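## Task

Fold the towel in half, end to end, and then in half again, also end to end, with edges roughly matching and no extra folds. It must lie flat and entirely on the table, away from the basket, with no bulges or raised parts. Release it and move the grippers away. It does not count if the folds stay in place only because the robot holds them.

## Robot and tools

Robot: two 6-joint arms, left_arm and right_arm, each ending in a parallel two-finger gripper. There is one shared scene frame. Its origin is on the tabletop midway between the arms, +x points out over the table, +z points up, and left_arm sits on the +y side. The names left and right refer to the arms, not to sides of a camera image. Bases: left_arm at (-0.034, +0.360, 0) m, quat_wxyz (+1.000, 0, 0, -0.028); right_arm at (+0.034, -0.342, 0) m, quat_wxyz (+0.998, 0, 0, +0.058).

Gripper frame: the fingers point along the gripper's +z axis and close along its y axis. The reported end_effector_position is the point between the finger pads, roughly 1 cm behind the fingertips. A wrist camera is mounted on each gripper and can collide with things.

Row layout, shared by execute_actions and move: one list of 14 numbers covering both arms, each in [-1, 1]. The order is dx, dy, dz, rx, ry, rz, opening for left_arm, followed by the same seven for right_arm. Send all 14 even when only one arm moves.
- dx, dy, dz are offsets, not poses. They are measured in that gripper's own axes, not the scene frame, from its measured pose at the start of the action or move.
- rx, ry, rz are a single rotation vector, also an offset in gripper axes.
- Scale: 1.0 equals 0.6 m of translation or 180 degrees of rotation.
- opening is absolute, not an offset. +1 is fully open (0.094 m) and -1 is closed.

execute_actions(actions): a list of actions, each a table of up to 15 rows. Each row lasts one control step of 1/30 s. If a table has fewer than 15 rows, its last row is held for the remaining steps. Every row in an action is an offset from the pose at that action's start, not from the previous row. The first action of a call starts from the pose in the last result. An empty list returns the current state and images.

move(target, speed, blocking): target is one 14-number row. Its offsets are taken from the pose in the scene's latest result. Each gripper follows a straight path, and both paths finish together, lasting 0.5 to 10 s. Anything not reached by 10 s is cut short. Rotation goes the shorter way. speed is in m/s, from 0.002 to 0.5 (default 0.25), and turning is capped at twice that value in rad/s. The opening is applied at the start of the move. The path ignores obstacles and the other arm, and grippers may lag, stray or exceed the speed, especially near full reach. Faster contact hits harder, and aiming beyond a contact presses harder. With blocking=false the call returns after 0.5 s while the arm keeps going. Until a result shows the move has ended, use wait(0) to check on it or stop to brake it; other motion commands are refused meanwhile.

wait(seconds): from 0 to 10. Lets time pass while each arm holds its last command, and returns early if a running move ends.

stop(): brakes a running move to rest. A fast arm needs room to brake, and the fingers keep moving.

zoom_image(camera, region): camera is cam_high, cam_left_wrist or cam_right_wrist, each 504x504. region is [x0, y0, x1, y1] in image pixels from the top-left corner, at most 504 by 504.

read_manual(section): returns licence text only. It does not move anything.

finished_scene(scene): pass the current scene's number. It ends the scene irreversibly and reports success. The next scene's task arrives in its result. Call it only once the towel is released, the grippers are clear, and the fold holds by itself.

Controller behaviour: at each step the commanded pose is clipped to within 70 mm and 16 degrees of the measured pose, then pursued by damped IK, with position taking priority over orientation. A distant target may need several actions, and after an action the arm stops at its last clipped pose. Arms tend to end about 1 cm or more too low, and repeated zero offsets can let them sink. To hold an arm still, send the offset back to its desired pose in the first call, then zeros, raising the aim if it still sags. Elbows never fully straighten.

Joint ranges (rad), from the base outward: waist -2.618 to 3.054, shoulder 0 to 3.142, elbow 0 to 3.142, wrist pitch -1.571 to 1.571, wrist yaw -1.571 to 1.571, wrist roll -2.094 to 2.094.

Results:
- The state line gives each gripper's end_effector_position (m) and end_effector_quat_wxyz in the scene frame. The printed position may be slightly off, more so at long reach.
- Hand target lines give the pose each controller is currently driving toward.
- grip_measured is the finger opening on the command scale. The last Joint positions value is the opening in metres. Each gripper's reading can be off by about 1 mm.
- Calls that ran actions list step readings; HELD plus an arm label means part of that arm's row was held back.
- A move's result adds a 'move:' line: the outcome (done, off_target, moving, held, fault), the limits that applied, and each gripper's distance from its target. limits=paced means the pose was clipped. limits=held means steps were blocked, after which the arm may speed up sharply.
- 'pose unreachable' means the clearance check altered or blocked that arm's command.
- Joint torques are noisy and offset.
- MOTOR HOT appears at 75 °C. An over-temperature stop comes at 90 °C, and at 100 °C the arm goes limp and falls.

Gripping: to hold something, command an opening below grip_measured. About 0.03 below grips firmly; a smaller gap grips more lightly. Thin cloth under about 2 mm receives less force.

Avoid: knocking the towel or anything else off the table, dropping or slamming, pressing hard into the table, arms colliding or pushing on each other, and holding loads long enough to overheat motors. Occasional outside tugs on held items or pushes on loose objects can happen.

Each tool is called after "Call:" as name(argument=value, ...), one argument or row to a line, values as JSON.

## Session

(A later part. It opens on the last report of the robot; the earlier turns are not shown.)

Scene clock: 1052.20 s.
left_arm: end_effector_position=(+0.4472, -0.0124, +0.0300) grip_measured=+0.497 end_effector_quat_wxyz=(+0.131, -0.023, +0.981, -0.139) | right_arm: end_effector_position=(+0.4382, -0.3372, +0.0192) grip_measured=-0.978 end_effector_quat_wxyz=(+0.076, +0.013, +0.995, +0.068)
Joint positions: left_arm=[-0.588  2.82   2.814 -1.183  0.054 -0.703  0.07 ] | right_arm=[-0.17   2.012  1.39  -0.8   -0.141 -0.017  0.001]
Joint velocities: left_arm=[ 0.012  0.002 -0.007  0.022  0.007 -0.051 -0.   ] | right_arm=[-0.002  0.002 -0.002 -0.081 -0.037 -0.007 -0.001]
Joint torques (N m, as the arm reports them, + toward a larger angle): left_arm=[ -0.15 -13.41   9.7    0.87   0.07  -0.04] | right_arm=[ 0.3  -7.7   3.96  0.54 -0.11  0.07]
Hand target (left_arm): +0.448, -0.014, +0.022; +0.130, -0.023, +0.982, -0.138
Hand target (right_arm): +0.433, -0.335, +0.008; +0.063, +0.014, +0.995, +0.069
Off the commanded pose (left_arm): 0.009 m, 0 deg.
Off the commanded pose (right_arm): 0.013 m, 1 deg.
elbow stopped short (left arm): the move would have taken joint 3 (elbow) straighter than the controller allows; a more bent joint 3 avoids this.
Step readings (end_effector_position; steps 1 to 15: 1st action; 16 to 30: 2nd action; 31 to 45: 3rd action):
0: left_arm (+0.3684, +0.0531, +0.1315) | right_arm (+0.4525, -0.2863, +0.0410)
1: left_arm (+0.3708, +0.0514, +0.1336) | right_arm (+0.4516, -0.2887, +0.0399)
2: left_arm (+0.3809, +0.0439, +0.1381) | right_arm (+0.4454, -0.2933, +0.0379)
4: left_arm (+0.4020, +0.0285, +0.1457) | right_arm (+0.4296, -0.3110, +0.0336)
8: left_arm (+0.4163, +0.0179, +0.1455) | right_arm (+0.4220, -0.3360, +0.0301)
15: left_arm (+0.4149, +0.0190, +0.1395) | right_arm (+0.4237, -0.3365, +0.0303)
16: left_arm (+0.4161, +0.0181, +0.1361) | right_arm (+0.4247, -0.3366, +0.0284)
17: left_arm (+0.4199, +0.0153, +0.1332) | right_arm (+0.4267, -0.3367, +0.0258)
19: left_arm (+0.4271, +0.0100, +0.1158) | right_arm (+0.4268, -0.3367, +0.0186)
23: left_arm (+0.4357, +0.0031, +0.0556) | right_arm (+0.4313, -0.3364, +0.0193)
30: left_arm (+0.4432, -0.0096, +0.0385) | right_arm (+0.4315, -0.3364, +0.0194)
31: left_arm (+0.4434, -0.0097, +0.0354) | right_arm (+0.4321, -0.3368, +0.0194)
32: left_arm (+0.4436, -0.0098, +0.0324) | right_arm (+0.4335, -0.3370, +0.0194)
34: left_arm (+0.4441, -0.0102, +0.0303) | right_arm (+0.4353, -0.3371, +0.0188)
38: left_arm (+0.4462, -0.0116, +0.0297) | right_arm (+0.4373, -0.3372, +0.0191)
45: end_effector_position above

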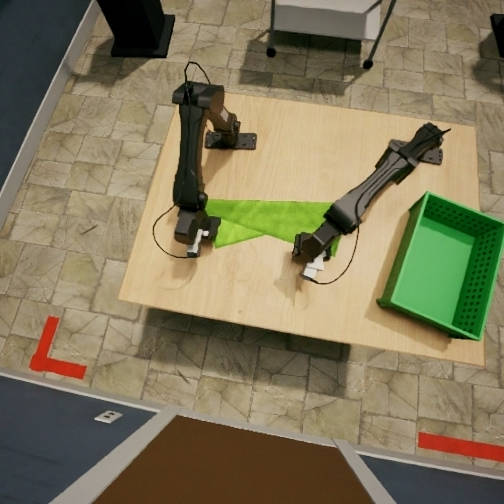

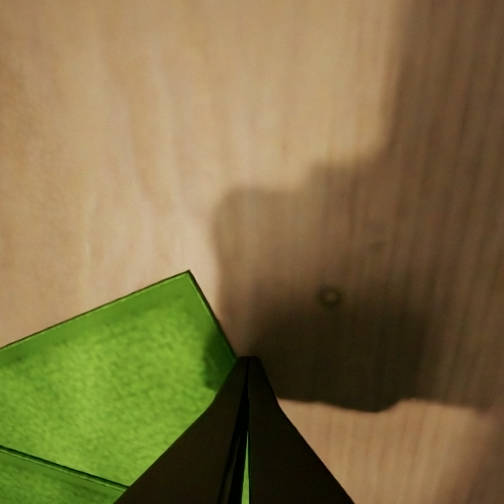

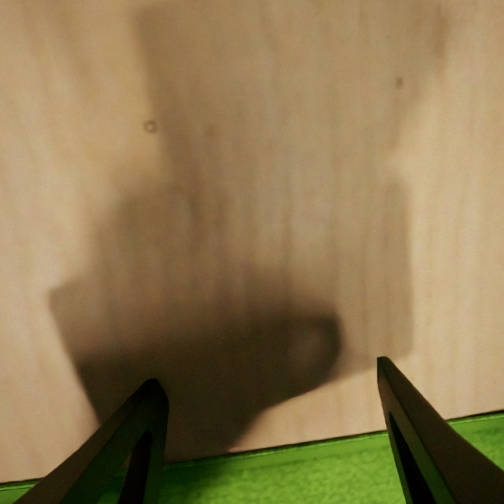

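Call:
execute_actions(
  actions=[
    [[0,0,-0.06,0,0,0,0.5, 0,0,-0.05,0,0,0,-1],[0,0,-0.06,0,0,0,0.5, 0,0,-0.05,0,0,0,-1],[0,0,-0.06,0,0,0,0.5, 0,0,-0.05,0,0,0,0.28],[0,0,-0.06,0,0,0,0.5, 0,0,-0.05,0,0,0,0.28],[0.12,0.03,-0.06,0,0,0,0.5, 0.02,0.042,-0.05,0,0,0,0.28]],
    [[0,0,0.1,0,0,0,0.5, 0,0,0.085,0,0,0,0.28]],
    [[0,0,0.03,0,0,0,0.5, 0,0,0.02,0,0,0,-1]],
  ],
)

Scene clock: 1065.80 s.
left_arm: end_effector_position=(+0.3409, +0.0264, +0.0217) grip_measured=+0.497 end_effector_quat_wxyz=(+0.041, -0.015, +0.997, -0.067) | right_arm: end_effector_position=(+0.4486, -0.3128, +0.0194) grip_measured=-0.978 end_effector_quat_wxyz=(+0.111, +0.010, +0.991, +0.070)
Joint positions: left_arm=[-0.657  2.396  2.034 -1.058  0.046 -0.748  0.07 ] | right_arm=[-0.108  1.991  1.344 -0.698 -0.136  0.045  0.001]
Joint velocities: left_arm=[ 0.007  0.007  0.012 -0.007 -0.022 -0.051 -0.   ] | right_arm=[-0.007  0.002 -0.002 -0.022 -0.066  0.051 -0.001]
Joint torques (N m, as the arm reports them, + toward a larger angle): left_arm=[ -0.26 -10.89   4.48   0.93   0.05  -0.02] | right_arm=[ 0.39 -7.58  4.34  0.66 -0.06  0.06]
Hand target (left_arm): +0.341, +0.025, +0.002; +0.039, -0.015, +0.997, -0.065
Hand target (right_arm): +0.444, -0.311, +0.009; +0.100, +0.011, +0.992, +0.070
Off the commanded pose (left_arm): 0.021 m, 0 deg.
Off the commanded pose (right_arm): 0.011 m, 1 deg.
Step readings (end_effector_position; steps 1 to 15: 1st action; 16 to 30: 2nd action; 31 to 45: 3rd action):
0: left_arm (+0.4472, -0.0124, +0.0300) | right_arm (+0.4384, -0.3373, +0.0193)
1: left_arm (+0.4468, -0.0121, +0.0323) | right_arm (+0.4374, -0.3372, +0.0201)
2: left_arm (+0.4446, -0.0104, +0.0338) | right_arm (+0.4347, -0.3371, +0.0215)
4: left_arm (+0.4410, -0.0077, +0.0401) | right_arm (+0.4309, -0.3369, +0.0260)
8: left_arm (+0.4073, +0.0052, +0.0437) | right_arm (+0.4303, -0.3260, +0.0421)
15: left_arm (+0.3412, +0.0267, +0.0247) | right_arm (+0.4301, -0.3160, +0.0500)
16: left_arm (+0.3369, +0.0294, +0.0189) | right_arm (+0.4315, -0.3157, +0.0474)
17: left_arm (+0.3384, +0.0284, +0.0185) | right_arm (+0.4346, -0.3152, +0.0435)
19: left_arm (+0.3402, +0.0269, +0.0188) | right_arm (+0.4355, -0.3143, +0.0292)
23: left_arm (+0.3405, +0.0268, +0.0190) | right_arm (+0.4405, -0.3128, +0.0201)
30: left_arm (+0.3406, +0.0268, +0.0190) | right_arm (+0.4425, -0.3128, +0.0205)
31: left_arm (+0.3406, +0.0268, +0.0211) | right_arm (+0.4432, -0.3129, +0.0206)
32: left_arm (+0.3407, +0.0266, +0.0217) | right_arm (+0.4444, -0.3129, +0.0203)
34: left_arm (+0.3409, +0.0264, +0.0217) | right_arm (+0.4462, -0.3129, +0.0194)
38: left_arm (+0.3409, +0.0264, +0.0217) | right_arm (+0.4477, -0.3128, +0.0192)
45: end_effector_position above

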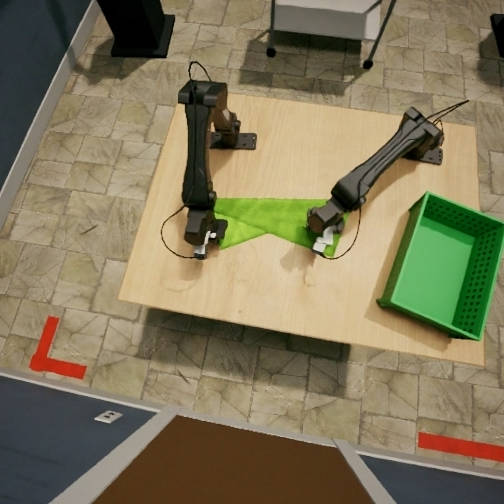

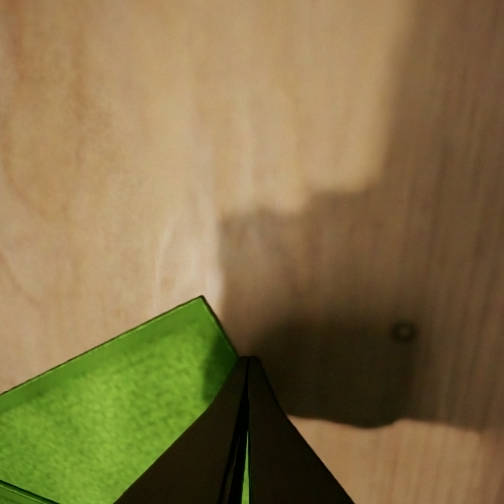

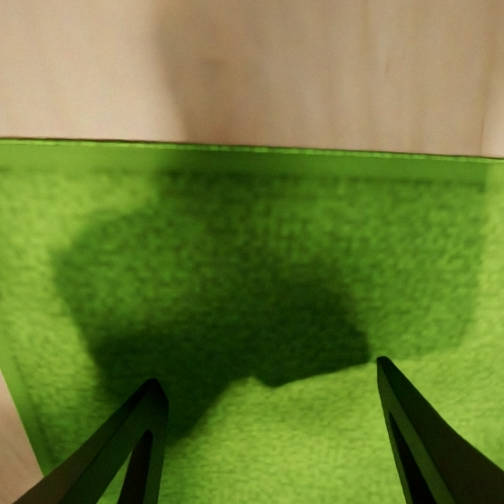

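Call:
execute_actions(
  actions=[
    [[0,0,0,0,0,0,0.5, 0,0,-0.05,0,0.07,0,-1],[0,0,0,0,0,0,0.5, 0,0,-0.05,0,0.07,0,-1],[0,0,0,0,0,0,0.5, 0,0,-0.05,0,0.07,0,0.28],[0,0,0,0,0,0,0.5, 0,0,-0.05,0,0.07,0,0.28],[0,0,0,0,0,0,0.5, 0.09,-0.008,-0.05,0,0.07,0,0.28]],
    [[0,0,0,0,0,0,0.5, 0,0,0.085,0,0,0,0.28]],
    [[0,0,0,0,0,0,0.5, 0,0,0.02,0,0,0,-1]],
  ],
)

Scene clock: 1076.63 s.
left_arm: end_effector_position=(+0.3407, +0.0266, +0.0226) grip_measured=+0.497 end_effector_quat_wxyz=(+0.041, -0.015, +0.997, -0.067) | right_arm: end_effector_position=(+0.4080, -0.3154, +0.0175) grip_measured=-0.967 end_effector_quat_wxyz=(+0.035, +0.005, +0.997, +0.063)
Joint positions: left_arm=[-0.657  2.394  2.034 -1.06   0.046 -0.748  0.07 ] | right_arm=[-0.109  1.975  1.338 -0.863 -0.124  0.022  0.002]
Joint velocities: left_arm=[-0.022 -0.007  0.002 -0.022 -0.007 -0.037 -0.001] | right_arm=[ 0.002  0.002  0.002  0.022  0.007 -0.066  0.001]
Joint torques (N m, as the arm reports them, + toward a larger angle): left_arm=[ -0.16 -13.17   7.55   0.52   0.05   0.01] | right_arm=[ 0.28 -7.18  3.38  0.5  -0.13  0.06]
Hand target (left_arm): +0.341, +0.027, +0.023; +0.041, -0.015, +0.997, -0.067
Hand target (right_arm): +0.403, -0.313, +0.005; +0.024, +0.006, +0.998, +0.066
Off the commanded pose (left_arm): 0.000 m, 0 deg.
Off the commanded pose (right_arm): 0.014 m, 1 deg.
Step readings (end_effector_position; steps 1 to 15: 1st action; 16 to 30: 2nd action; 31 to 45: 3rd action):
0: left_arm (+0.3409, +0.0264, +0.0217) | right_arm (+0.4488, -0.3128, +0.0195)
1: left_arm (+0.3408, +0.0266, +0.0222) | right_arm (+0.4464, -0.3129, +0.0220)
2: left_arm (+0.3407, +0.0266, +0.0226) | right_arm (+0.4458, -0.3129, +0.0265)
4: left_arm (+0.3407, +0.0266, +0.0226) | right_arm (+0.4567, -0.3128, +0.0404)
8: left_arm (+0.3407, +0.0266, +0.0226) | right_arm (+0.4303, -0.3143, +0.0451)
15: left_arm (+0.3407, +0.0266, +0.0226) | right_arm (+0.3951, -0.3165, +0.0318)
16: left_arm (+0.3407, +0.0266, +0.0226) | right_arm (+0.3958, -0.3165, +0.0282)
17: left_arm (+0.3407, +0.0266, +0.0226) | right_arm (+0.3973, -0.3163, +0.0232)
19: left_arm (+0.3407, +0.0266, +0.0226) | right_arm (+0.4001, -0.3151, +0.0179)
23: left_arm (+0.3407, +0.0266, +0.0226) | right_arm (+0.4028, -0.3143, +0.0169)
30: left_arm (+0.3407, +0.0266, +0.0226) | right_arm (+0.4029, -0.3143, +0.0169)
31: left_arm (+0.3407, +0.0266, +0.0226) | right_arm (+0.4035, -0.3154, +0.0173)
32: left_arm (+0.3407, +0.0266, +0.0226) | right_arm (+0.4045, -0.3163, +0.0172)
34: left_arm (+0.3407, +0.0266, +0.0226) | right_arm (+0.4065, -0.3159, +0.0174)
38: left_arm (+0.3407, +0.0266, +0.0226) | right_arm (+0.4080, -0.3154, +0.0175)
45: end_effector_position above

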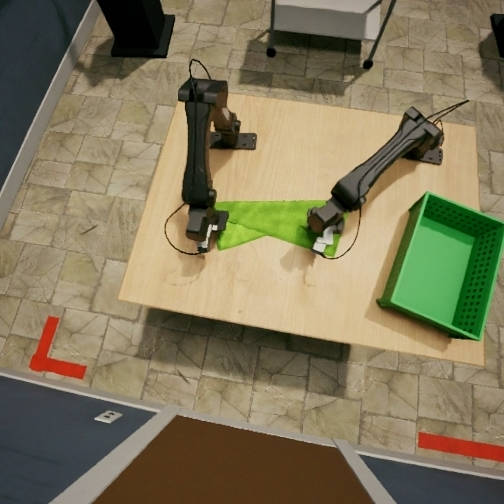

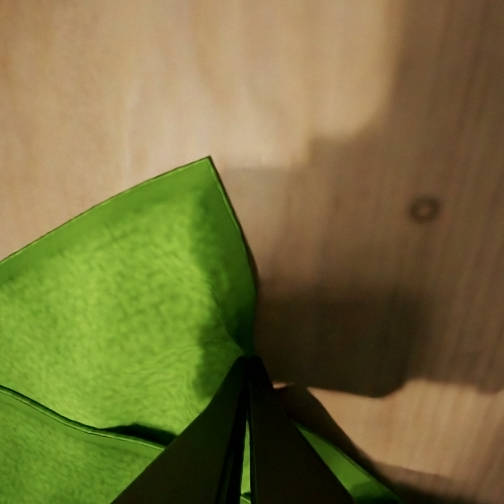

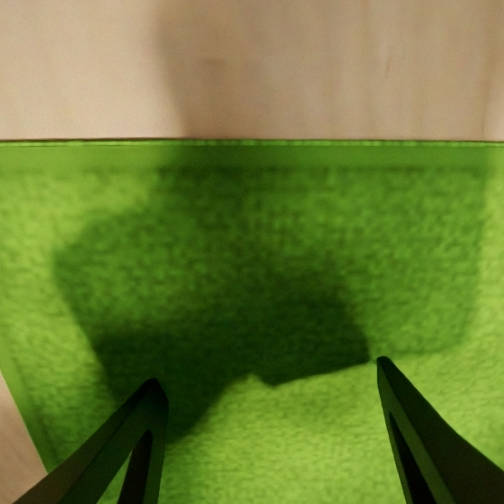

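Holding. Press the left pin harder and pull −y.

Call:
move(
  target=[0,0,0.03,0,0,0,0.5, 0,-0.22,-0.04,0,0,0,-1],
  speed=0.06,
)

Scene clock: 1084.53 s.
left_arm: end_effector_position=(+0.3490, +0.0163, +0.0250) grip_measured=+0.497 end_effector_quat_wxyz=(+0.056, -0.014, +0.994, -0.090) | right_arm: end_effector_position=(+0.4004, -0.4371, +0.0249) grip_measured=-0.967 end_effector_quat_wxyz=(+0.031, +0.001, +0.997, +0.074)
Joint positions: left_arm=[-0.657  2.394  2.034 -1.006  0.059 -0.748  0.07 ] | right_arm=[-0.449  2.03   1.45  -0.981 -0.159 -0.329  0.002]
Joint velocities: left_arm=[-0.012 -0.017 -0.002  0.037  0.051 -0.022 -0.   ] | right_arm=[ 0.007 -0.002 -0.002 -0.037 -0.007 -0.022  0.   ]
Joint torques (N m, as the arm reports them, + toward a larger angle): left_arm=[ -0.3  -11.47   4.99   0.57  -0.05  -0.04] | right_arm=[-1.   -7.62  7.49  0.24  0.14 -0.02]
Hand target (left_arm): +0.342, +0.024, +0.005; +0.041, -0.015, +0.997, -0.067
Hand target (right_arm): +0.406, -0.450, +0.025; +0.035, +0.005, +0.998, +0.060
Off the commanded pose (left_arm): 0.023 m, 3 deg.
Off the commanded pose (right_arm): 0.013 m, 1 deg.
move: off_target (left_arm, right_arm)

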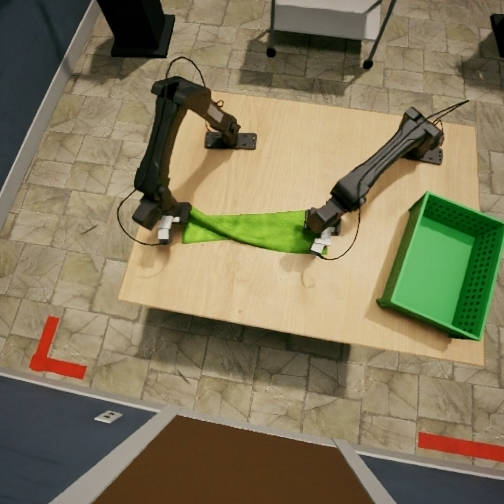

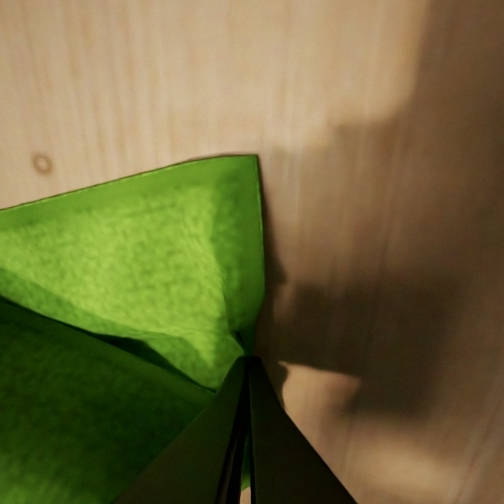

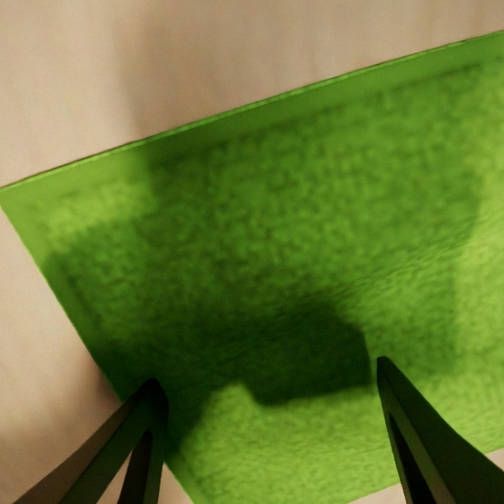

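Release and inspect.

Call:
execute_actions(
  actions=[
    [[0,0,0,0,0,0,0.5, 0,0,0.01,0,0,0,0.5]],
    [[0.1,0.15,-0.25,0,0,0,0.5, 0.15,0.1,-0.25,0,0,0,0.5]],
  ],
)

Call:
zoom_image(
  camera="cam_high",
  region=[130, 160, 370, 290],
)

Scene clock: 1090.33 s.
left_arm: end_effector_position=(+0.2812, +0.1271, +0.1569) grip_measured=+0.497 end_effector_quat_wxyz=(+0.085, -0.027, +0.990, -0.107) | right_arm: end_effector_position=(+0.3185, -0.4088, +0.1732) grip_measured=+0.497 end_effector_quat_wxyz=(+0.070, -0.000, +0.996, +0.060)
Joint positions: left_arm=[-0.551  1.781  1.618 -1.143  0.071 -0.671  0.07 ] | right_arm=[-0.449  1.564  1.466 -1.38  -0.159 -0.325  0.07 ]
Joint velocities: left_arm=[ 0.017 -0.076 -0.027 -0.183  0.022  0.095  0.   ] | right_arm=[-0.007 -0.012  0.11  -0.549  0.022 -0.022 -0.002]
Joint torques (N m, as the arm reports them, + toward a larger angle): left_arm=[-0.19 -6.4   7.85  0.57  0.16  0.08] | right_arm=[ 0.65 -4.97  6.21  0.32 -0.07  0.05]
Hand target (left_arm): +0.272, +0.132, +0.147; +0.056, -0.015, +0.994, -0.091
Hand target (right_arm): +0.304, -0.401, +0.176; +0.037, +0.000, +0.997, +0.071
Off the commanded pose (left_arm): 0.013 m, 4 deg.
Off the commanded pose (right_arm): 0.019 m, 4 deg.
Step readings (end_effector_position; steps 1 to 15: 1st action; 16 to 30: 2nd action):
0: left_arm (+0.3490, +0.0163, +0.0250) | right_arm (+0.4003, -0.4370, +0.0249)
1: left_arm (+0.3489, +0.0162, +0.0250) | right_arm (+0.4003, -0.4370, +0.0249)
2: left_arm (+0.3489, +0.0162, +0.0250) | right_arm (+0.4006, -0.4371, +0.0249)
4: left_arm (+0.3489, +0.0162, +0.0250) | right_arm (+0.4015, -0.4374, +0.0250)
8: left_arm (+0.3489, +0.0162, +0.0250) | right_arm (+0.4024, -0.4377, +0.0250)
15: left_arm (+0.3489, +0.0162, +0.0250) | right_arm (+0.4028, -0.4378, +0.0250)
16: left_arm (+0.3473, +0.0182, +0.0272) | right_arm (+0.4011, -0.4373, +0.0279)
17: left_arm (+0.3383, +0.0269, +0.0292) | right_arm (+0.3937, -0.4348, +0.0332)
19: left_arm (+0.3173, +0.0494, +0.0408) | right_arm (+0.3785, -0.4295, +0.0547)
23: left_arm (+0.2905, +0.0889, +0.0851) | right_arm (+0.3565, -0.4219, +0.1120)
30: end_effector_position above

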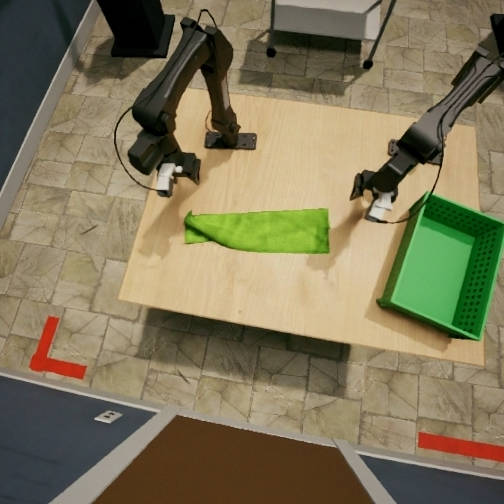

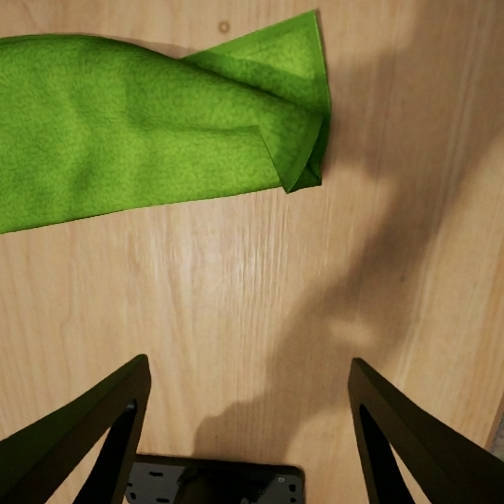

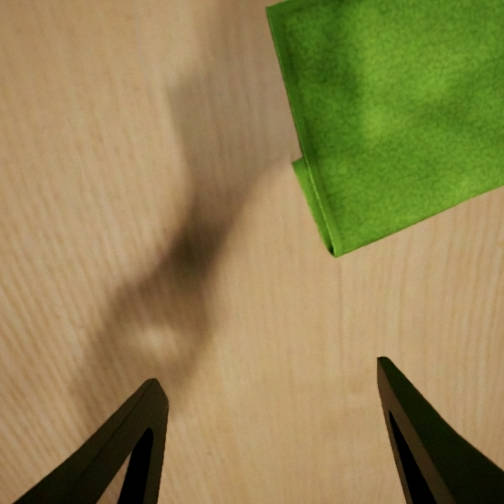

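Region (130, 160, 370, 290) of cam_high's 504x504 image, scaled by 2.100, with more detail than that image has; it fills the top 273 rows of this view, and the rest is white.

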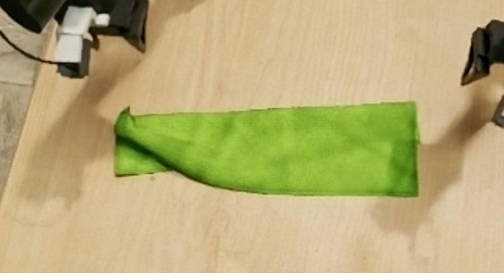

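Call:
move(
  target=[0,0,0,0,0,0,0.5, -0.02,-0.02,0.08,0,0,0.5,0.28],
  speed=0.2,
)

Scene clock: 1110.87 s.
left_arm: end_effector_position=(+0.2768, +0.1286, +0.1496) grip_measured=+0.497 end_effector_quat_wxyz=(+0.068, -0.024, +0.992, -0.099) | right_arm: end_effector_position=(+0.3400, -0.4153, +0.1397) grip_measured=+0.283 end_effector_quat_wxyz=(+0.024, +0.700, +0.707, +0.103)
Joint positions: left_arm=[-0.551  1.797  1.618 -1.164  0.078 -0.665  0.07 ] | right_arm=[-0.449  1.602  1.366 -1.202 -0.164  1.24   0.06 ]
Joint velocities: left_arm=[ 0.017  0.002 -0.007  0.022 -0.051  0.037 -0.   ] | right_arm=[ 0.017 -0.002 -0.012 -0.037 -0.022  0.022 -0.   ]
Joint torques (N m, as the arm reports them, + toward a larger angle): left_arm=[-0.06 -9.76  7.54  0.81  0.01 -0.08] | right_arm=[ 0.09 -4.27  4.    0.47 -0.02  0.07]
Hand target (left_arm): +0.281, +0.127, +0.157; +0.085, -0.027, +0.990, -0.107
Hand target (right_arm): +0.336, -0.415, +0.127; +0.007, +0.704, +0.704, +0.092
Off the commanded pose (left_arm): 0.009 m, 2 deg.
Off the commanded pose (right_arm): 0.014 m, 2 deg.
move: off_target (right_arm)

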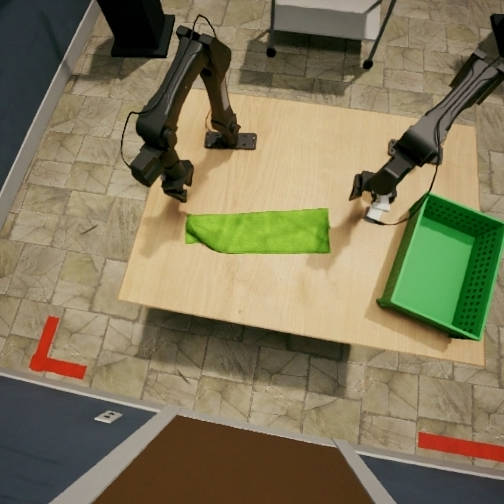

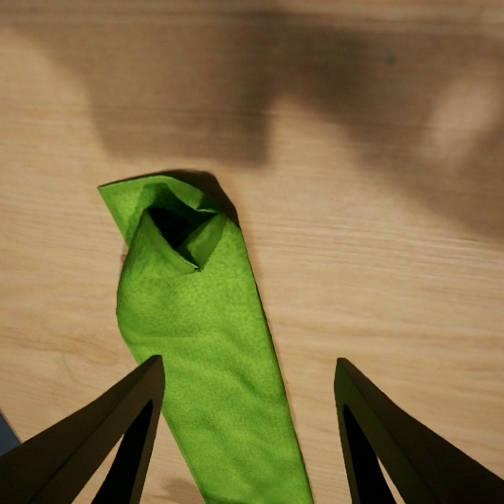

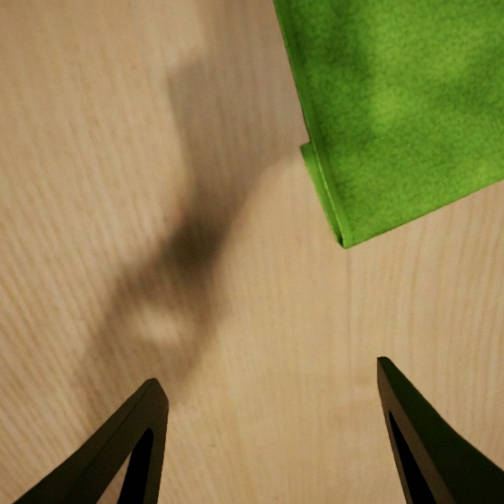

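Call:
execute_actions(
  actions=[
    [[0,0,0,0,0,0,0.5, -0.1,0.025,0.1,0,0,0,0.28]],
    [[0,0,0,0,0,0,0.5, 0,0,0,0,0,0,0.28]],
  ],
)

Scene clock: 1121.70 s.
left_arm: end_effector_position=(+0.2768, +0.1286, +0.1496) grip_measured=+0.497 end_effector_quat_wxyz=(+0.068, -0.024, +0.992, -0.099) | right_arm: end_effector_position=(+0.3641, -0.4693, +0.0763) grip_measured=+0.283 end_effector_quat_wxyz=(+0.018, +0.706, +0.701, +0.098)
Joint positions: left_arm=[-0.551  1.797  1.618 -1.164  0.078 -0.665  0.07 ] | right_arm=[-0.577  1.807  1.349 -1.014 -0.174  1.126  0.06 ]
Joint velocities: left_arm=[-0.007 -0.012 -0.002 -0.007 -0.007 -0.081  0.   ] | right_arm=[-0.007  0.007 -0.007  0.022 -0.037 -0.037 -0.002]
Joint torques (N m, as the arm reports them, + toward a larger angle): left_arm=[-0.03 -8.39  7.56  0.63  0.05  0.01] | right_arm=[ 0.09 -7.52  5.37  0.33 -0.07  0.04]
Hand target (left_arm): +0.277, +0.129, +0.150; +0.068, -0.024, +0.992, -0.099
Hand target (right_arm): +0.364, -0.469, +0.076; +0.018, +0.706, +0.701, +0.098
Off the commanded pose (left_arm): 0.000 m, 0 deg.
Off the commanded pose (right_arm): 0.000 m, 0 deg.
Step readings (end_effector_position; steps 1 to 15: 1st action; 16 to 30: 2nd action):
0: left_arm (+0.2768, +0.1286, +0.1496) | right_arm (+0.3401, -0.4153, +0.1397)
1: left_arm (+0.2768, +0.1286, +0.1496) | right_arm (+0.3416, -0.4177, +0.1372)
2: left_arm (+0.2768, +0.1286, +0.1496) | right_arm (+0.3452, -0.4246, +0.1328)
4: left_arm (+0.2768, +0.1286, +0.1496) | right_arm (+0.3508, -0.4451, +0.1153)
8: left_arm (+0.2768, +0.1286, +0.1496) | right_arm (+0.3575, -0.4661, +0.0811)
15: left_arm (+0.2768, +0.1286, +0.1496) | right_arm (+0.3638, -0.4692, +0.0763)
16: left_arm (+0.2768, +0.1286, +0.1496) | right_arm (+0.3641, -0.4693, +0.0763)
17: left_arm (+0.2768, +0.1286, +0.1496) | right_arm (+0.3641, -0.4693, +0.0763)
19: left_arm (+0.2768, +0.1286, +0.1496) | right_arm (+0.3641, -0.4693, +0.0763)
23: left_arm (+0.2768, +0.1286, +0.1496) | right_arm (+0.3641, -0.4693, +0.0763)
30: end_effector_position above

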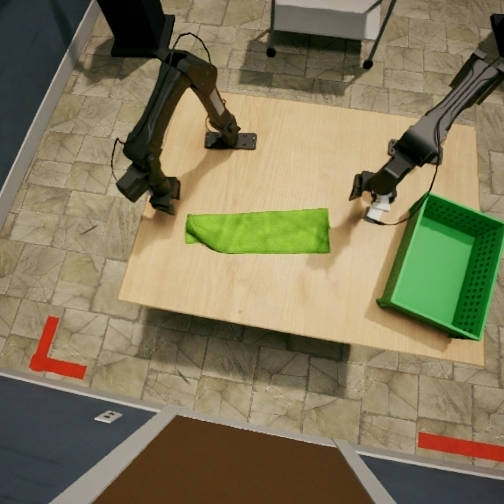

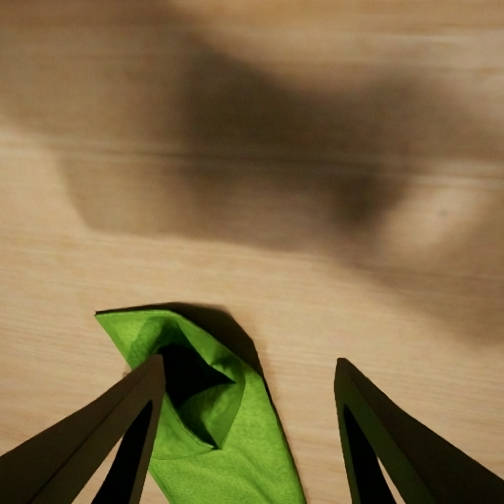

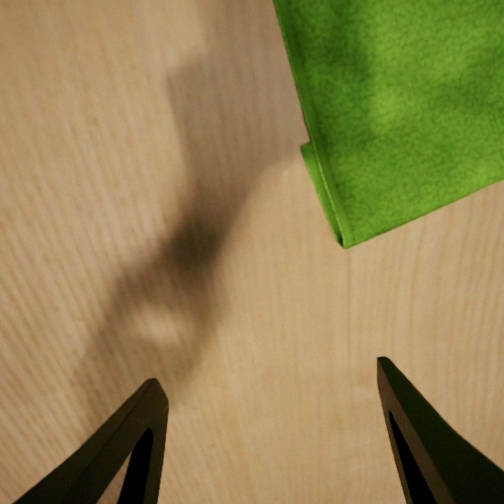

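Call:
execute_actions(
  actions=[
    [[0,0,0,0,0,0,0.5, 0.06,0,0,0,0,0,0.28]],
    [[0,0,0,0,0,0,0.5, 0,0,0.105,0,0,0,0.28]],
    [[0,0,0,0,0,0,0.5, 0,0,0.02,0,0,0,-1]],
  ],
)

Scene clock: 1138.10 s.
left_arm: end_effector_position=(+0.2768, +0.1286, +0.1496) grip_measured=+0.497 end_effector_quat_wxyz=(+0.068, -0.024, +0.992, -0.099) | right_arm: end_effector_position=(+0.3821, -0.4302, +0.0197) grip_measured=-0.963 end_effector_quat_wxyz=(+0.021, +0.703, +0.703, +0.105)
Joint positions: left_arm=[-0.551  1.797  1.618 -1.164  0.078 -0.665  0.07 ] | right_arm=[-0.453  1.868  1.187 -0.758 -0.171  1.246  0.002]
Joint velocities: left_arm=[ 0.002  0.007 -0.002  0.022 -0.051  0.007  0.001] | right_arm=[ 0.007  0.007 -0.002  0.066 -0.007  0.007 -0.001]
Joint torques (N m, as the arm reports them, + toward a larger angle): left_arm=[-0.11 -8.39  7.61  0.63  0.08  0.01] | right_arm=[ 0.36 -6.19  3.57  0.5  -0.06  0.1 ]
Hand target (left_arm): +0.277, +0.129, +0.150; +0.068, -0.024, +0.992, -0.099
Hand target (right_arm): +0.376, -0.426, +0.007; +0.007, +0.705, +0.703, +0.098
Off the commanded pose (left_arm): 0.000 m, 0 deg.
Off the commanded pose (right_arm): 0.015 m, 2 deg.
Step readings (end_effector_position; steps 1 to 15: 1st action; 16 to 30: 2nd action; 31 to 45: 3rd action):
0: left_arm (+0.2768, +0.1286, +0.1496) | right_arm (+0.3641, -0.4693, +0.0763)
1: left_arm (+0.2768, +0.1286, +0.1496) | right_arm (+0.3644, -0.4673, +0.0761)
2: left_arm (+0.2768, +0.1286, +0.1496) | right_arm (+0.3644, -0.4625, +0.0758)
4: left_arm (+0.2768, +0.1286, +0.1496) | right_arm (+0.3652, -0.4473, +0.0762)
8: left_arm (+0.2768, +0.1286, +0.1496) | right_arm (+0.3687, -0.4333, +0.0782)
15: left_arm (+0.2768, +0.1286, +0.1496) | right_arm (+0.3687, -0.4333, +0.0783)
16: left_arm (+0.2768, +0.1286, +0.1496) | right_arm (+0.3703, -0.4335, +0.0740)
17: left_arm (+0.2768, +0.1286, +0.1496) | right_arm (+0.3727, -0.4332, +0.0675)
19: left_arm (+0.2768, +0.1286, +0.1496) | right_arm (+0.3692, -0.4289, +0.0463)
23: left_arm (+0.2768, +0.1286, +0.1496) | right_arm (+0.3658, -0.4244, +0.0191)
30: left_arm (+0.2768, +0.1286, +0.1496) | right_arm (+0.3745, -0.4275, +0.0188)
31: left_arm (+0.2768, +0.1286, +0.1496) | right_arm (+0.3754, -0.4278, +0.0189)
32: left_arm (+0.2768, +0.1286, +0.1496) | right_arm (+0.3768, -0.4283, +0.0190)
34: left_arm (+0.2768, +0.1286, +0.1496) | right_arm (+0.3796, -0.4293, +0.0194)
38: left_arm (+0.2768, +0.1286, +0.1496) | right_arm (+0.3816, -0.4300, +0.0196)
45: end_effector_position above

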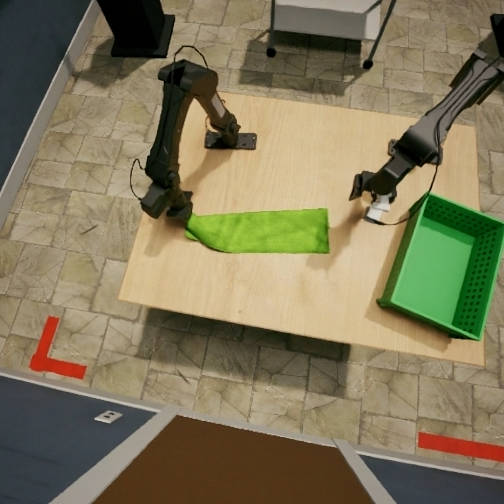

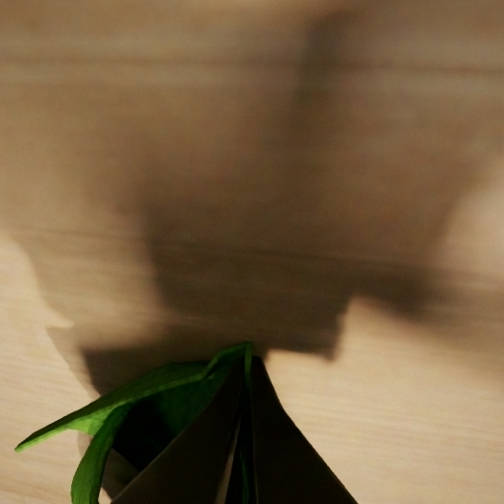

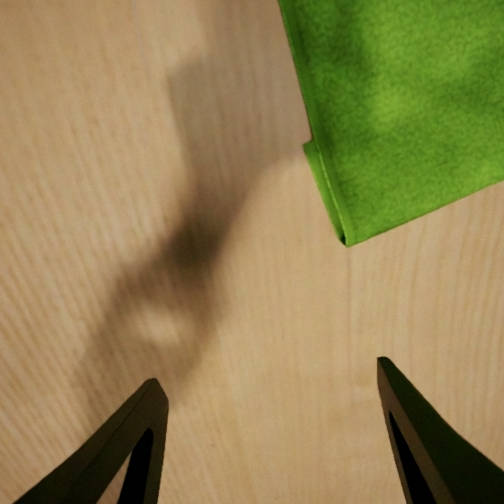

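Holding. Pull toward −x about 6 cm, slightly −y.

Call:
move(
  target=[0,0,0,0,0,0,0.5, -0.02,-0.1,-0.03,0,0,0,-1],
  speed=0.06,
)

Scene clock: 1144.97 s.
left_arm: end_effector_position=(+0.2768, +0.1286, +0.1496) grip_measured=+0.497 end_effector_quat_wxyz=(+0.068, -0.024, +0.992, -0.099) | right_arm: end_effector_position=(+0.3276, -0.4451, +0.0233) grip_measured=-0.963 end_effector_quat_wxyz=(+0.024, +0.703, +0.704, +0.102)
Joint positions: left_arm=[-0.551  1.797  1.618 -1.164  0.078 -0.665  0.07 ] | right_arm=[-0.56   1.707  1.003 -0.752 -0.176  1.137  0.002]
Joint velocities: left_arm=[ 0.002 -0.002 -0.007  0.051 -0.007  0.007  0.   ] | right_arm=[-0.012 -0.002  0.012  0.022  0.037 -0.051  0.001]
Joint torques (N m, as the arm reports them, + toward a larger angle): left_arm=[ 0.06 -8.5   7.54  0.63  0.06 -0.01] | right_arm=[-0.85 -7.87  3.42  0.31 -0.14 -0.03]
Hand target (left_arm): +0.277, +0.129, +0.150; +0.068, -0.024, +0.992, -0.099
Hand target (right_arm): +0.320, -0.444, +0.025; +0.022, +0.704, +0.703, +0.104
Off the commanded pose (left_arm): 0.000 m, 0 deg.
Off the commanded pose (right_arm): 0.008 m, 1 deg.
move: done

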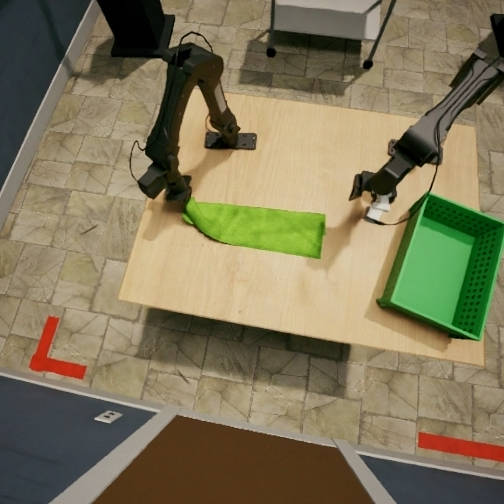

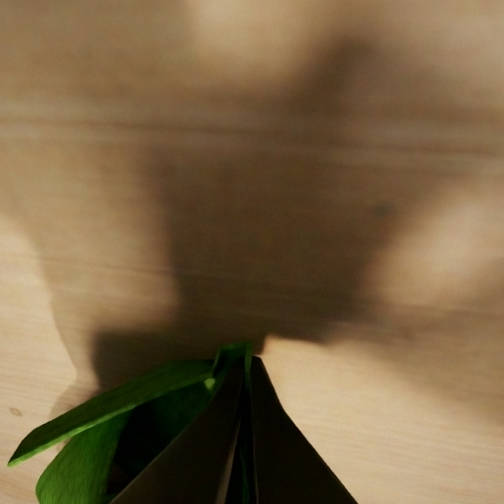

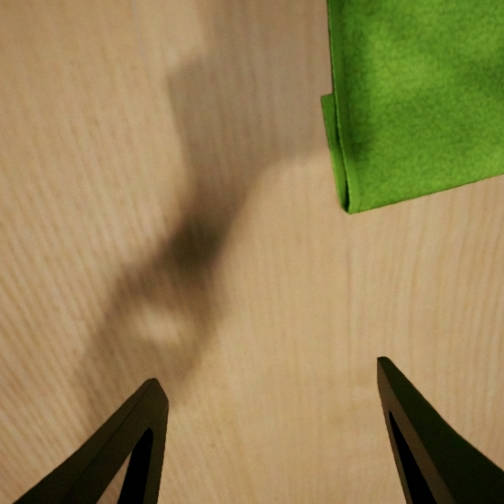

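Call:
execute_actions(
  actions=[
    [[0,0,0,0,0,0,0.5, 0,0,0.01,0,0,0,0.5]],
    [[0,0,0,0,0,0,0.5, -0.05,-0.1,-0.25,0,0,0,0.5]],
  ],
)

Call:
zoom_image(
  camera="cam_high",
  region=[130, 160, 370, 290],
)

Scene clock: 1151.20 s.
left_arm: end_effector_position=(+0.2768, +0.1286, +0.1496) grip_measured=+0.497 end_effector_quat_wxyz=(+0.068, -0.024, +0.992, -0.099) | right_arm: end_effector_position=(+0.2607, -0.5082, +0.1551) grip_measured=+0.497 end_effector_quat_wxyz=(+0.081, +0.713, +0.689, +0.099)
Joint positions: left_arm=[-0.551  1.797  1.618 -1.164  0.078 -0.665  0.07 ] | right_arm=[-0.875  1.438  1.263 -1.222 -0.19   0.863  0.07 ]
Joint velocities: left_arm=[-0.022 -0.012 -0.002  0.037  0.022  0.037 -0.001] | right_arm=[ 0.007 -0.002  0.071 -0.593 -0.095 -0.33  -0.   ]
Joint torques (N m, as the arm reports them, + toward a larger angle): left_arm=[-0.06 -8.44  7.59  0.62  0.06 -0.03] | right_arm=[-0.59 -3.83  7.09  0.28 -0.17 -0.03]
Hand target (left_arm): +0.277, +0.129, +0.150; +0.068, -0.024, +0.992, -0.099
Hand target (right_arm): +0.247, -0.494, +0.157; +0.037, +0.703, +0.703, +0.104
Off the commanded pose (left_arm): 0.000 m, 0 deg.
Off the commanded pose (right_arm): 0.023 m, 6 deg.
Step readings (end_effector_position; steps 1 to 15: 1st action; 16 to 30: 2nd action):
0: left_arm (+0.2768, +0.1286, +0.1496) | right_arm (+0.3276, -0.4451, +0.0233)
1: left_arm (+0.2768, +0.1286, +0.1496) | right_arm (+0.3279, -0.4452, +0.0234)
2: left_arm (+0.2768, +0.1286, +0.1496) | right_arm (+0.3285, -0.4455, +0.0234)
4: left_arm (+0.2768, +0.1286, +0.1496) | right_arm (+0.3297, -0.4461, +0.0236)
8: left_arm (+0.2768, +0.1286, +0.1496) | right_arm (+0.3309, -0.4467, +0.0238)
15: left_arm (+0.2768, +0.1286, +0.1496) | right_arm (+0.3315, -0.4469, +0.0239)
16: left_arm (+0.2768, +0.1286, +0.1496) | right_arm (+0.3291, -0.4478, +0.0267)
17: left_arm (+0.2768, +0.1286, +0.1496) | right_arm (+0.3217, -0.4499, +0.0325)
19: left_arm (+0.2768, +0.1286, +0.1496) | right_arm (+0.3070, -0.4617, +0.0516)
23: left_arm (+0.2768, +0.1286, +0.1496) | right_arm (+0.2837, -0.4915, +0.1028)
30: end_effector_position above

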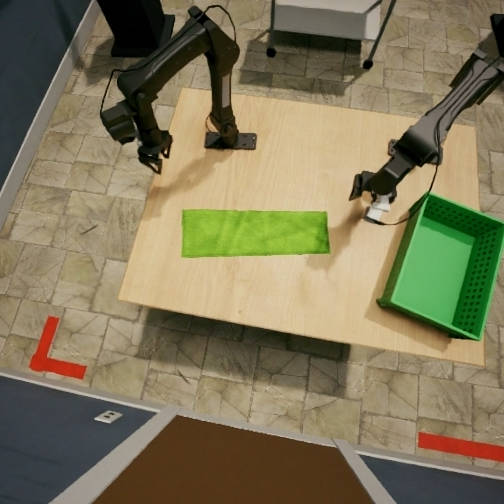

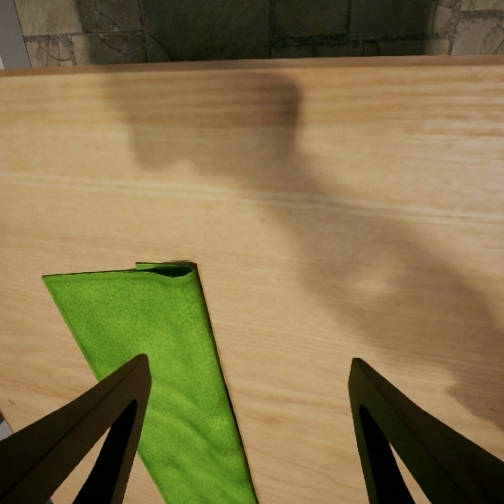

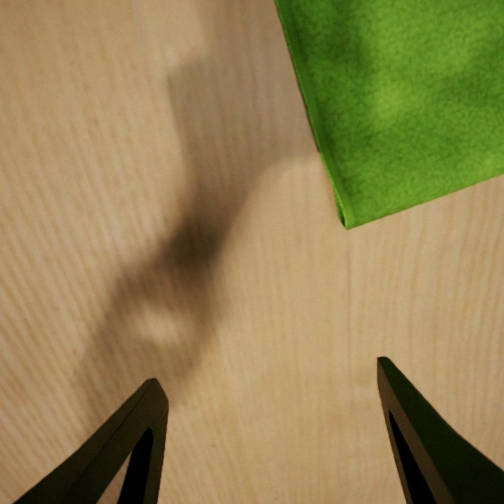

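Region (130, 160, 370, 290) of cam_high's 504x504 image, scaled by 2.100, with more detail than that image has; it fills the top 273 rows of this view, and the rest is white.

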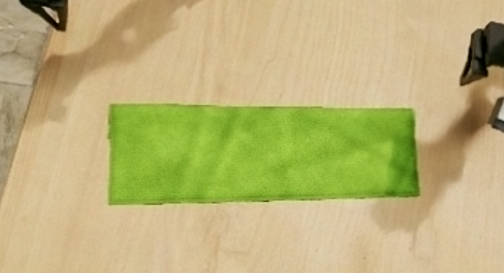

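Call:
move(
  target=[0,0,0,0,0,0,0.5, 0.113,0.257,0.125,0,0,0,0.28],
  speed=0.2,
)

Scene clock: 1166.20 s.
left_arm: end_effector_position=(+0.2768, +0.1286, +0.1496) grip_measured=+0.497 end_effector_quat_wxyz=(+0.068, -0.024, +0.992, -0.099) | right_arm: end_effector_position=(+0.4242, -0.4396, +0.1203) grip_measured=+0.283 end_effector_quat_wxyz=(+0.071, +0.713, +0.690, +0.107)
Joint positions: left_arm=[-0.551  1.797  1.618 -1.164  0.078 -0.665  0.07 ] | right_arm=[-0.418  1.853  1.569 -1.058 -0.119  1.315  0.06 ]
Joint velocities: left_arm=[ 0.002 -0.007  0.002  0.022  0.066  0.022  0.   ] | right_arm=[-0.002 -0.007 -0.007 -0.022 -0.022 -0.022 -0.001]
Joint torques (N m, as the arm reports them, + toward a larger angle): left_arm=[ 0.   -8.47  7.53  0.63  0.05 -0.01] | right_arm=[ 0.31 -7.19  7.83  0.55  0.08  0.06]
Hand target (left_arm): +0.277, +0.129, +0.150; +0.068, -0.024, +0.992, -0.099
Hand target (right_arm): +0.430, -0.443, +0.124; +0.080, +0.713, +0.689, +0.103
Off the commanded pose (left_arm): 0.000 m, 0 deg.
Off the commanded pose (right_arm): 0.009 m, 1 deg.
move: done

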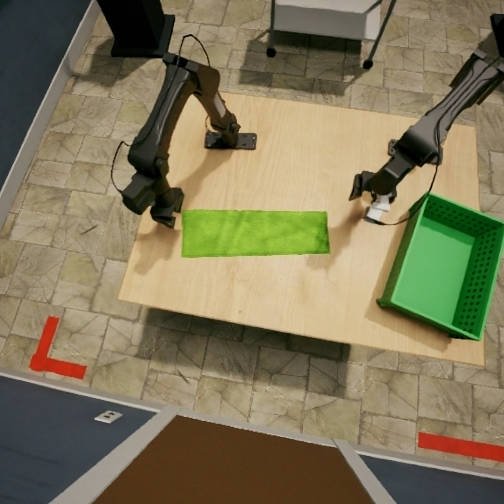

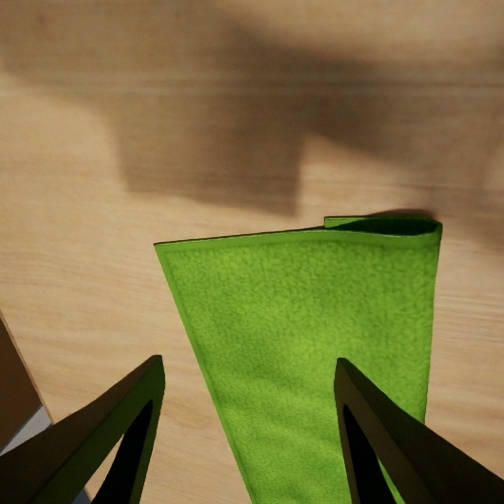

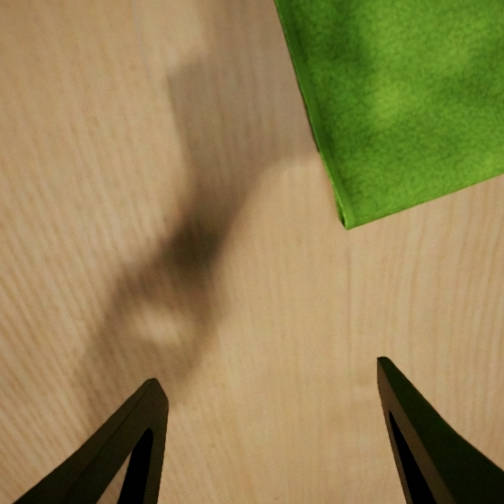

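Call:
execute_actions(
  actions=[
    [[0,0,0,0,0,0,0.5, 0,-0.04,0,0,0,-0.5,0.28]],
    [[0,0,0,0,0,0,0.5, 0,0,0,0,0,0,0.28]],
    [[0,0,0,0,0,0,0.5, 0,0,0,0,0,0,0.28]],
  ],
)

Scene clock: 1176.60 s.
left_arm: end_effector_position=(+0.2768, +0.1286, +0.1496) grip_measured=+0.497 end_effector_quat_wxyz=(+0.068, -0.024, +0.992, -0.099) | right_arm: end_effector_position=(+0.4066, -0.4345, +0.1109) grip_measured=+0.283 end_effector_quat_wxyz=(+0.089, +0.427, +0.897, +0.072)
Joint positions: left_arm=[-0.551  1.797  1.618 -1.164  0.078 -0.665  0.07 ] | right_arm=[-0.418  1.812  1.486 -1.046 -0.116  0.599  0.06 ]
Joint velocities: left_arm=[ 0.027  0.007 -0.022  0.007 -0.037 -0.022  0.001] | right_arm=[-0.012 -0.007 -0.012 -0.095  0.037  0.022 -0.001]
Joint torques (N m, as the arm reports them, + toward a larger angle): left_arm=[-0.02 -8.47  7.51  0.63  0.06 -0.01] | right_arm=[ 0.   -7.57  5.69  0.52 -0.03  0.03]
Hand target (left_arm): +0.277, +0.129, +0.150; +0.068, -0.024, +0.992, -0.099
Hand target (right_arm): +0.407, -0.435, +0.111; +0.089, +0.427, +0.897, +0.072
Off the commanded pose (left_arm): 0.000 m, 0 deg.
Off the commanded pose (right_arm): 0.000 m, 0 deg.
Step readings (end_effector_position; steps 1 to 15: 1st action; 16 to 30: 2nd action; 31 to 45: 3rd action):
0: left_arm (+0.2768, +0.1286, +0.1496) | right_arm (+0.4241, -0.4398, +0.1203)
1: left_arm (+0.2768, +0.1286, +0.1496) | right_arm (+0.4233, -0.4395, +0.1193)
2: left_arm (+0.2768, +0.1286, +0.1496) | right_arm (+0.4197, -0.4384, +0.1172)
4: left_arm (+0.2768, +0.1286, +0.1496) | right_arm (+0.4101, -0.4354, +0.1128)
8: left_arm (+0.2768, +0.1286, +0.1496) | right_arm (+0.4066, -0.4344, +0.1109)
15: left_arm (+0.2768, +0.1286, +0.1496) | right_arm (+0.4066, -0.4345, +0.1109)
16: left_arm (+0.2768, +0.1286, +0.1496) | right_arm (+0.4066, -0.4345, +0.1109)
17: left_arm (+0.2768, +0.1286, +0.1496) | right_arm (+0.4066, -0.4345, +0.1109)
19: left_arm (+0.2768, +0.1286, +0.1496) | right_arm (+0.4066, -0.4345, +0.1109)
23: left_arm (+0.2768, +0.1286, +0.1496) | right_arm (+0.4066, -0.4345, +0.1109)
30: left_arm (+0.2768, +0.1286, +0.1496) | right_arm (+0.4066, -0.4345, +0.1109)
31: left_arm (+0.2768, +0.1286, +0.1496) | right_arm (+0.4066, -0.4345, +0.1109)
32: left_arm (+0.2768, +0.1286, +0.1496) | right_arm (+0.4066, -0.4345, +0.1109)
34: left_arm (+0.2768, +0.1286, +0.1496) | right_arm (+0.4066, -0.4345, +0.1109)
38: left_arm (+0.2768, +0.1286, +0.1496) | right_arm (+0.4066, -0.4345, +0.1109)
45: end_effector_position above

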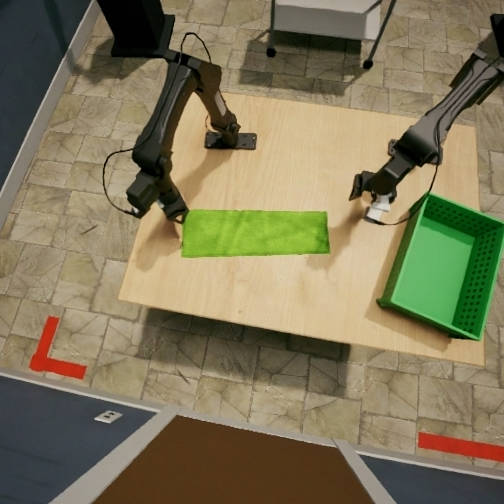

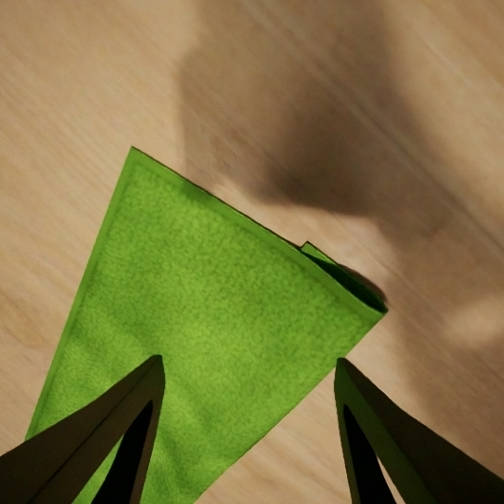

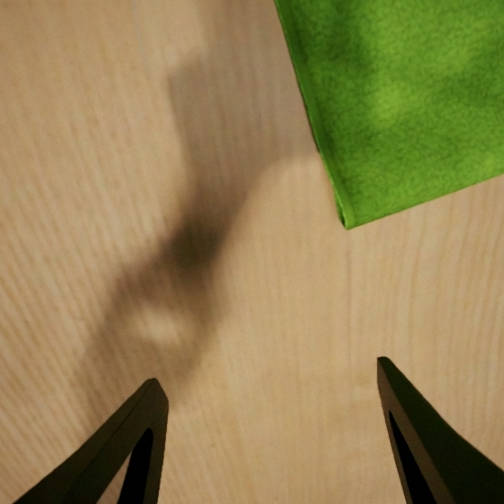

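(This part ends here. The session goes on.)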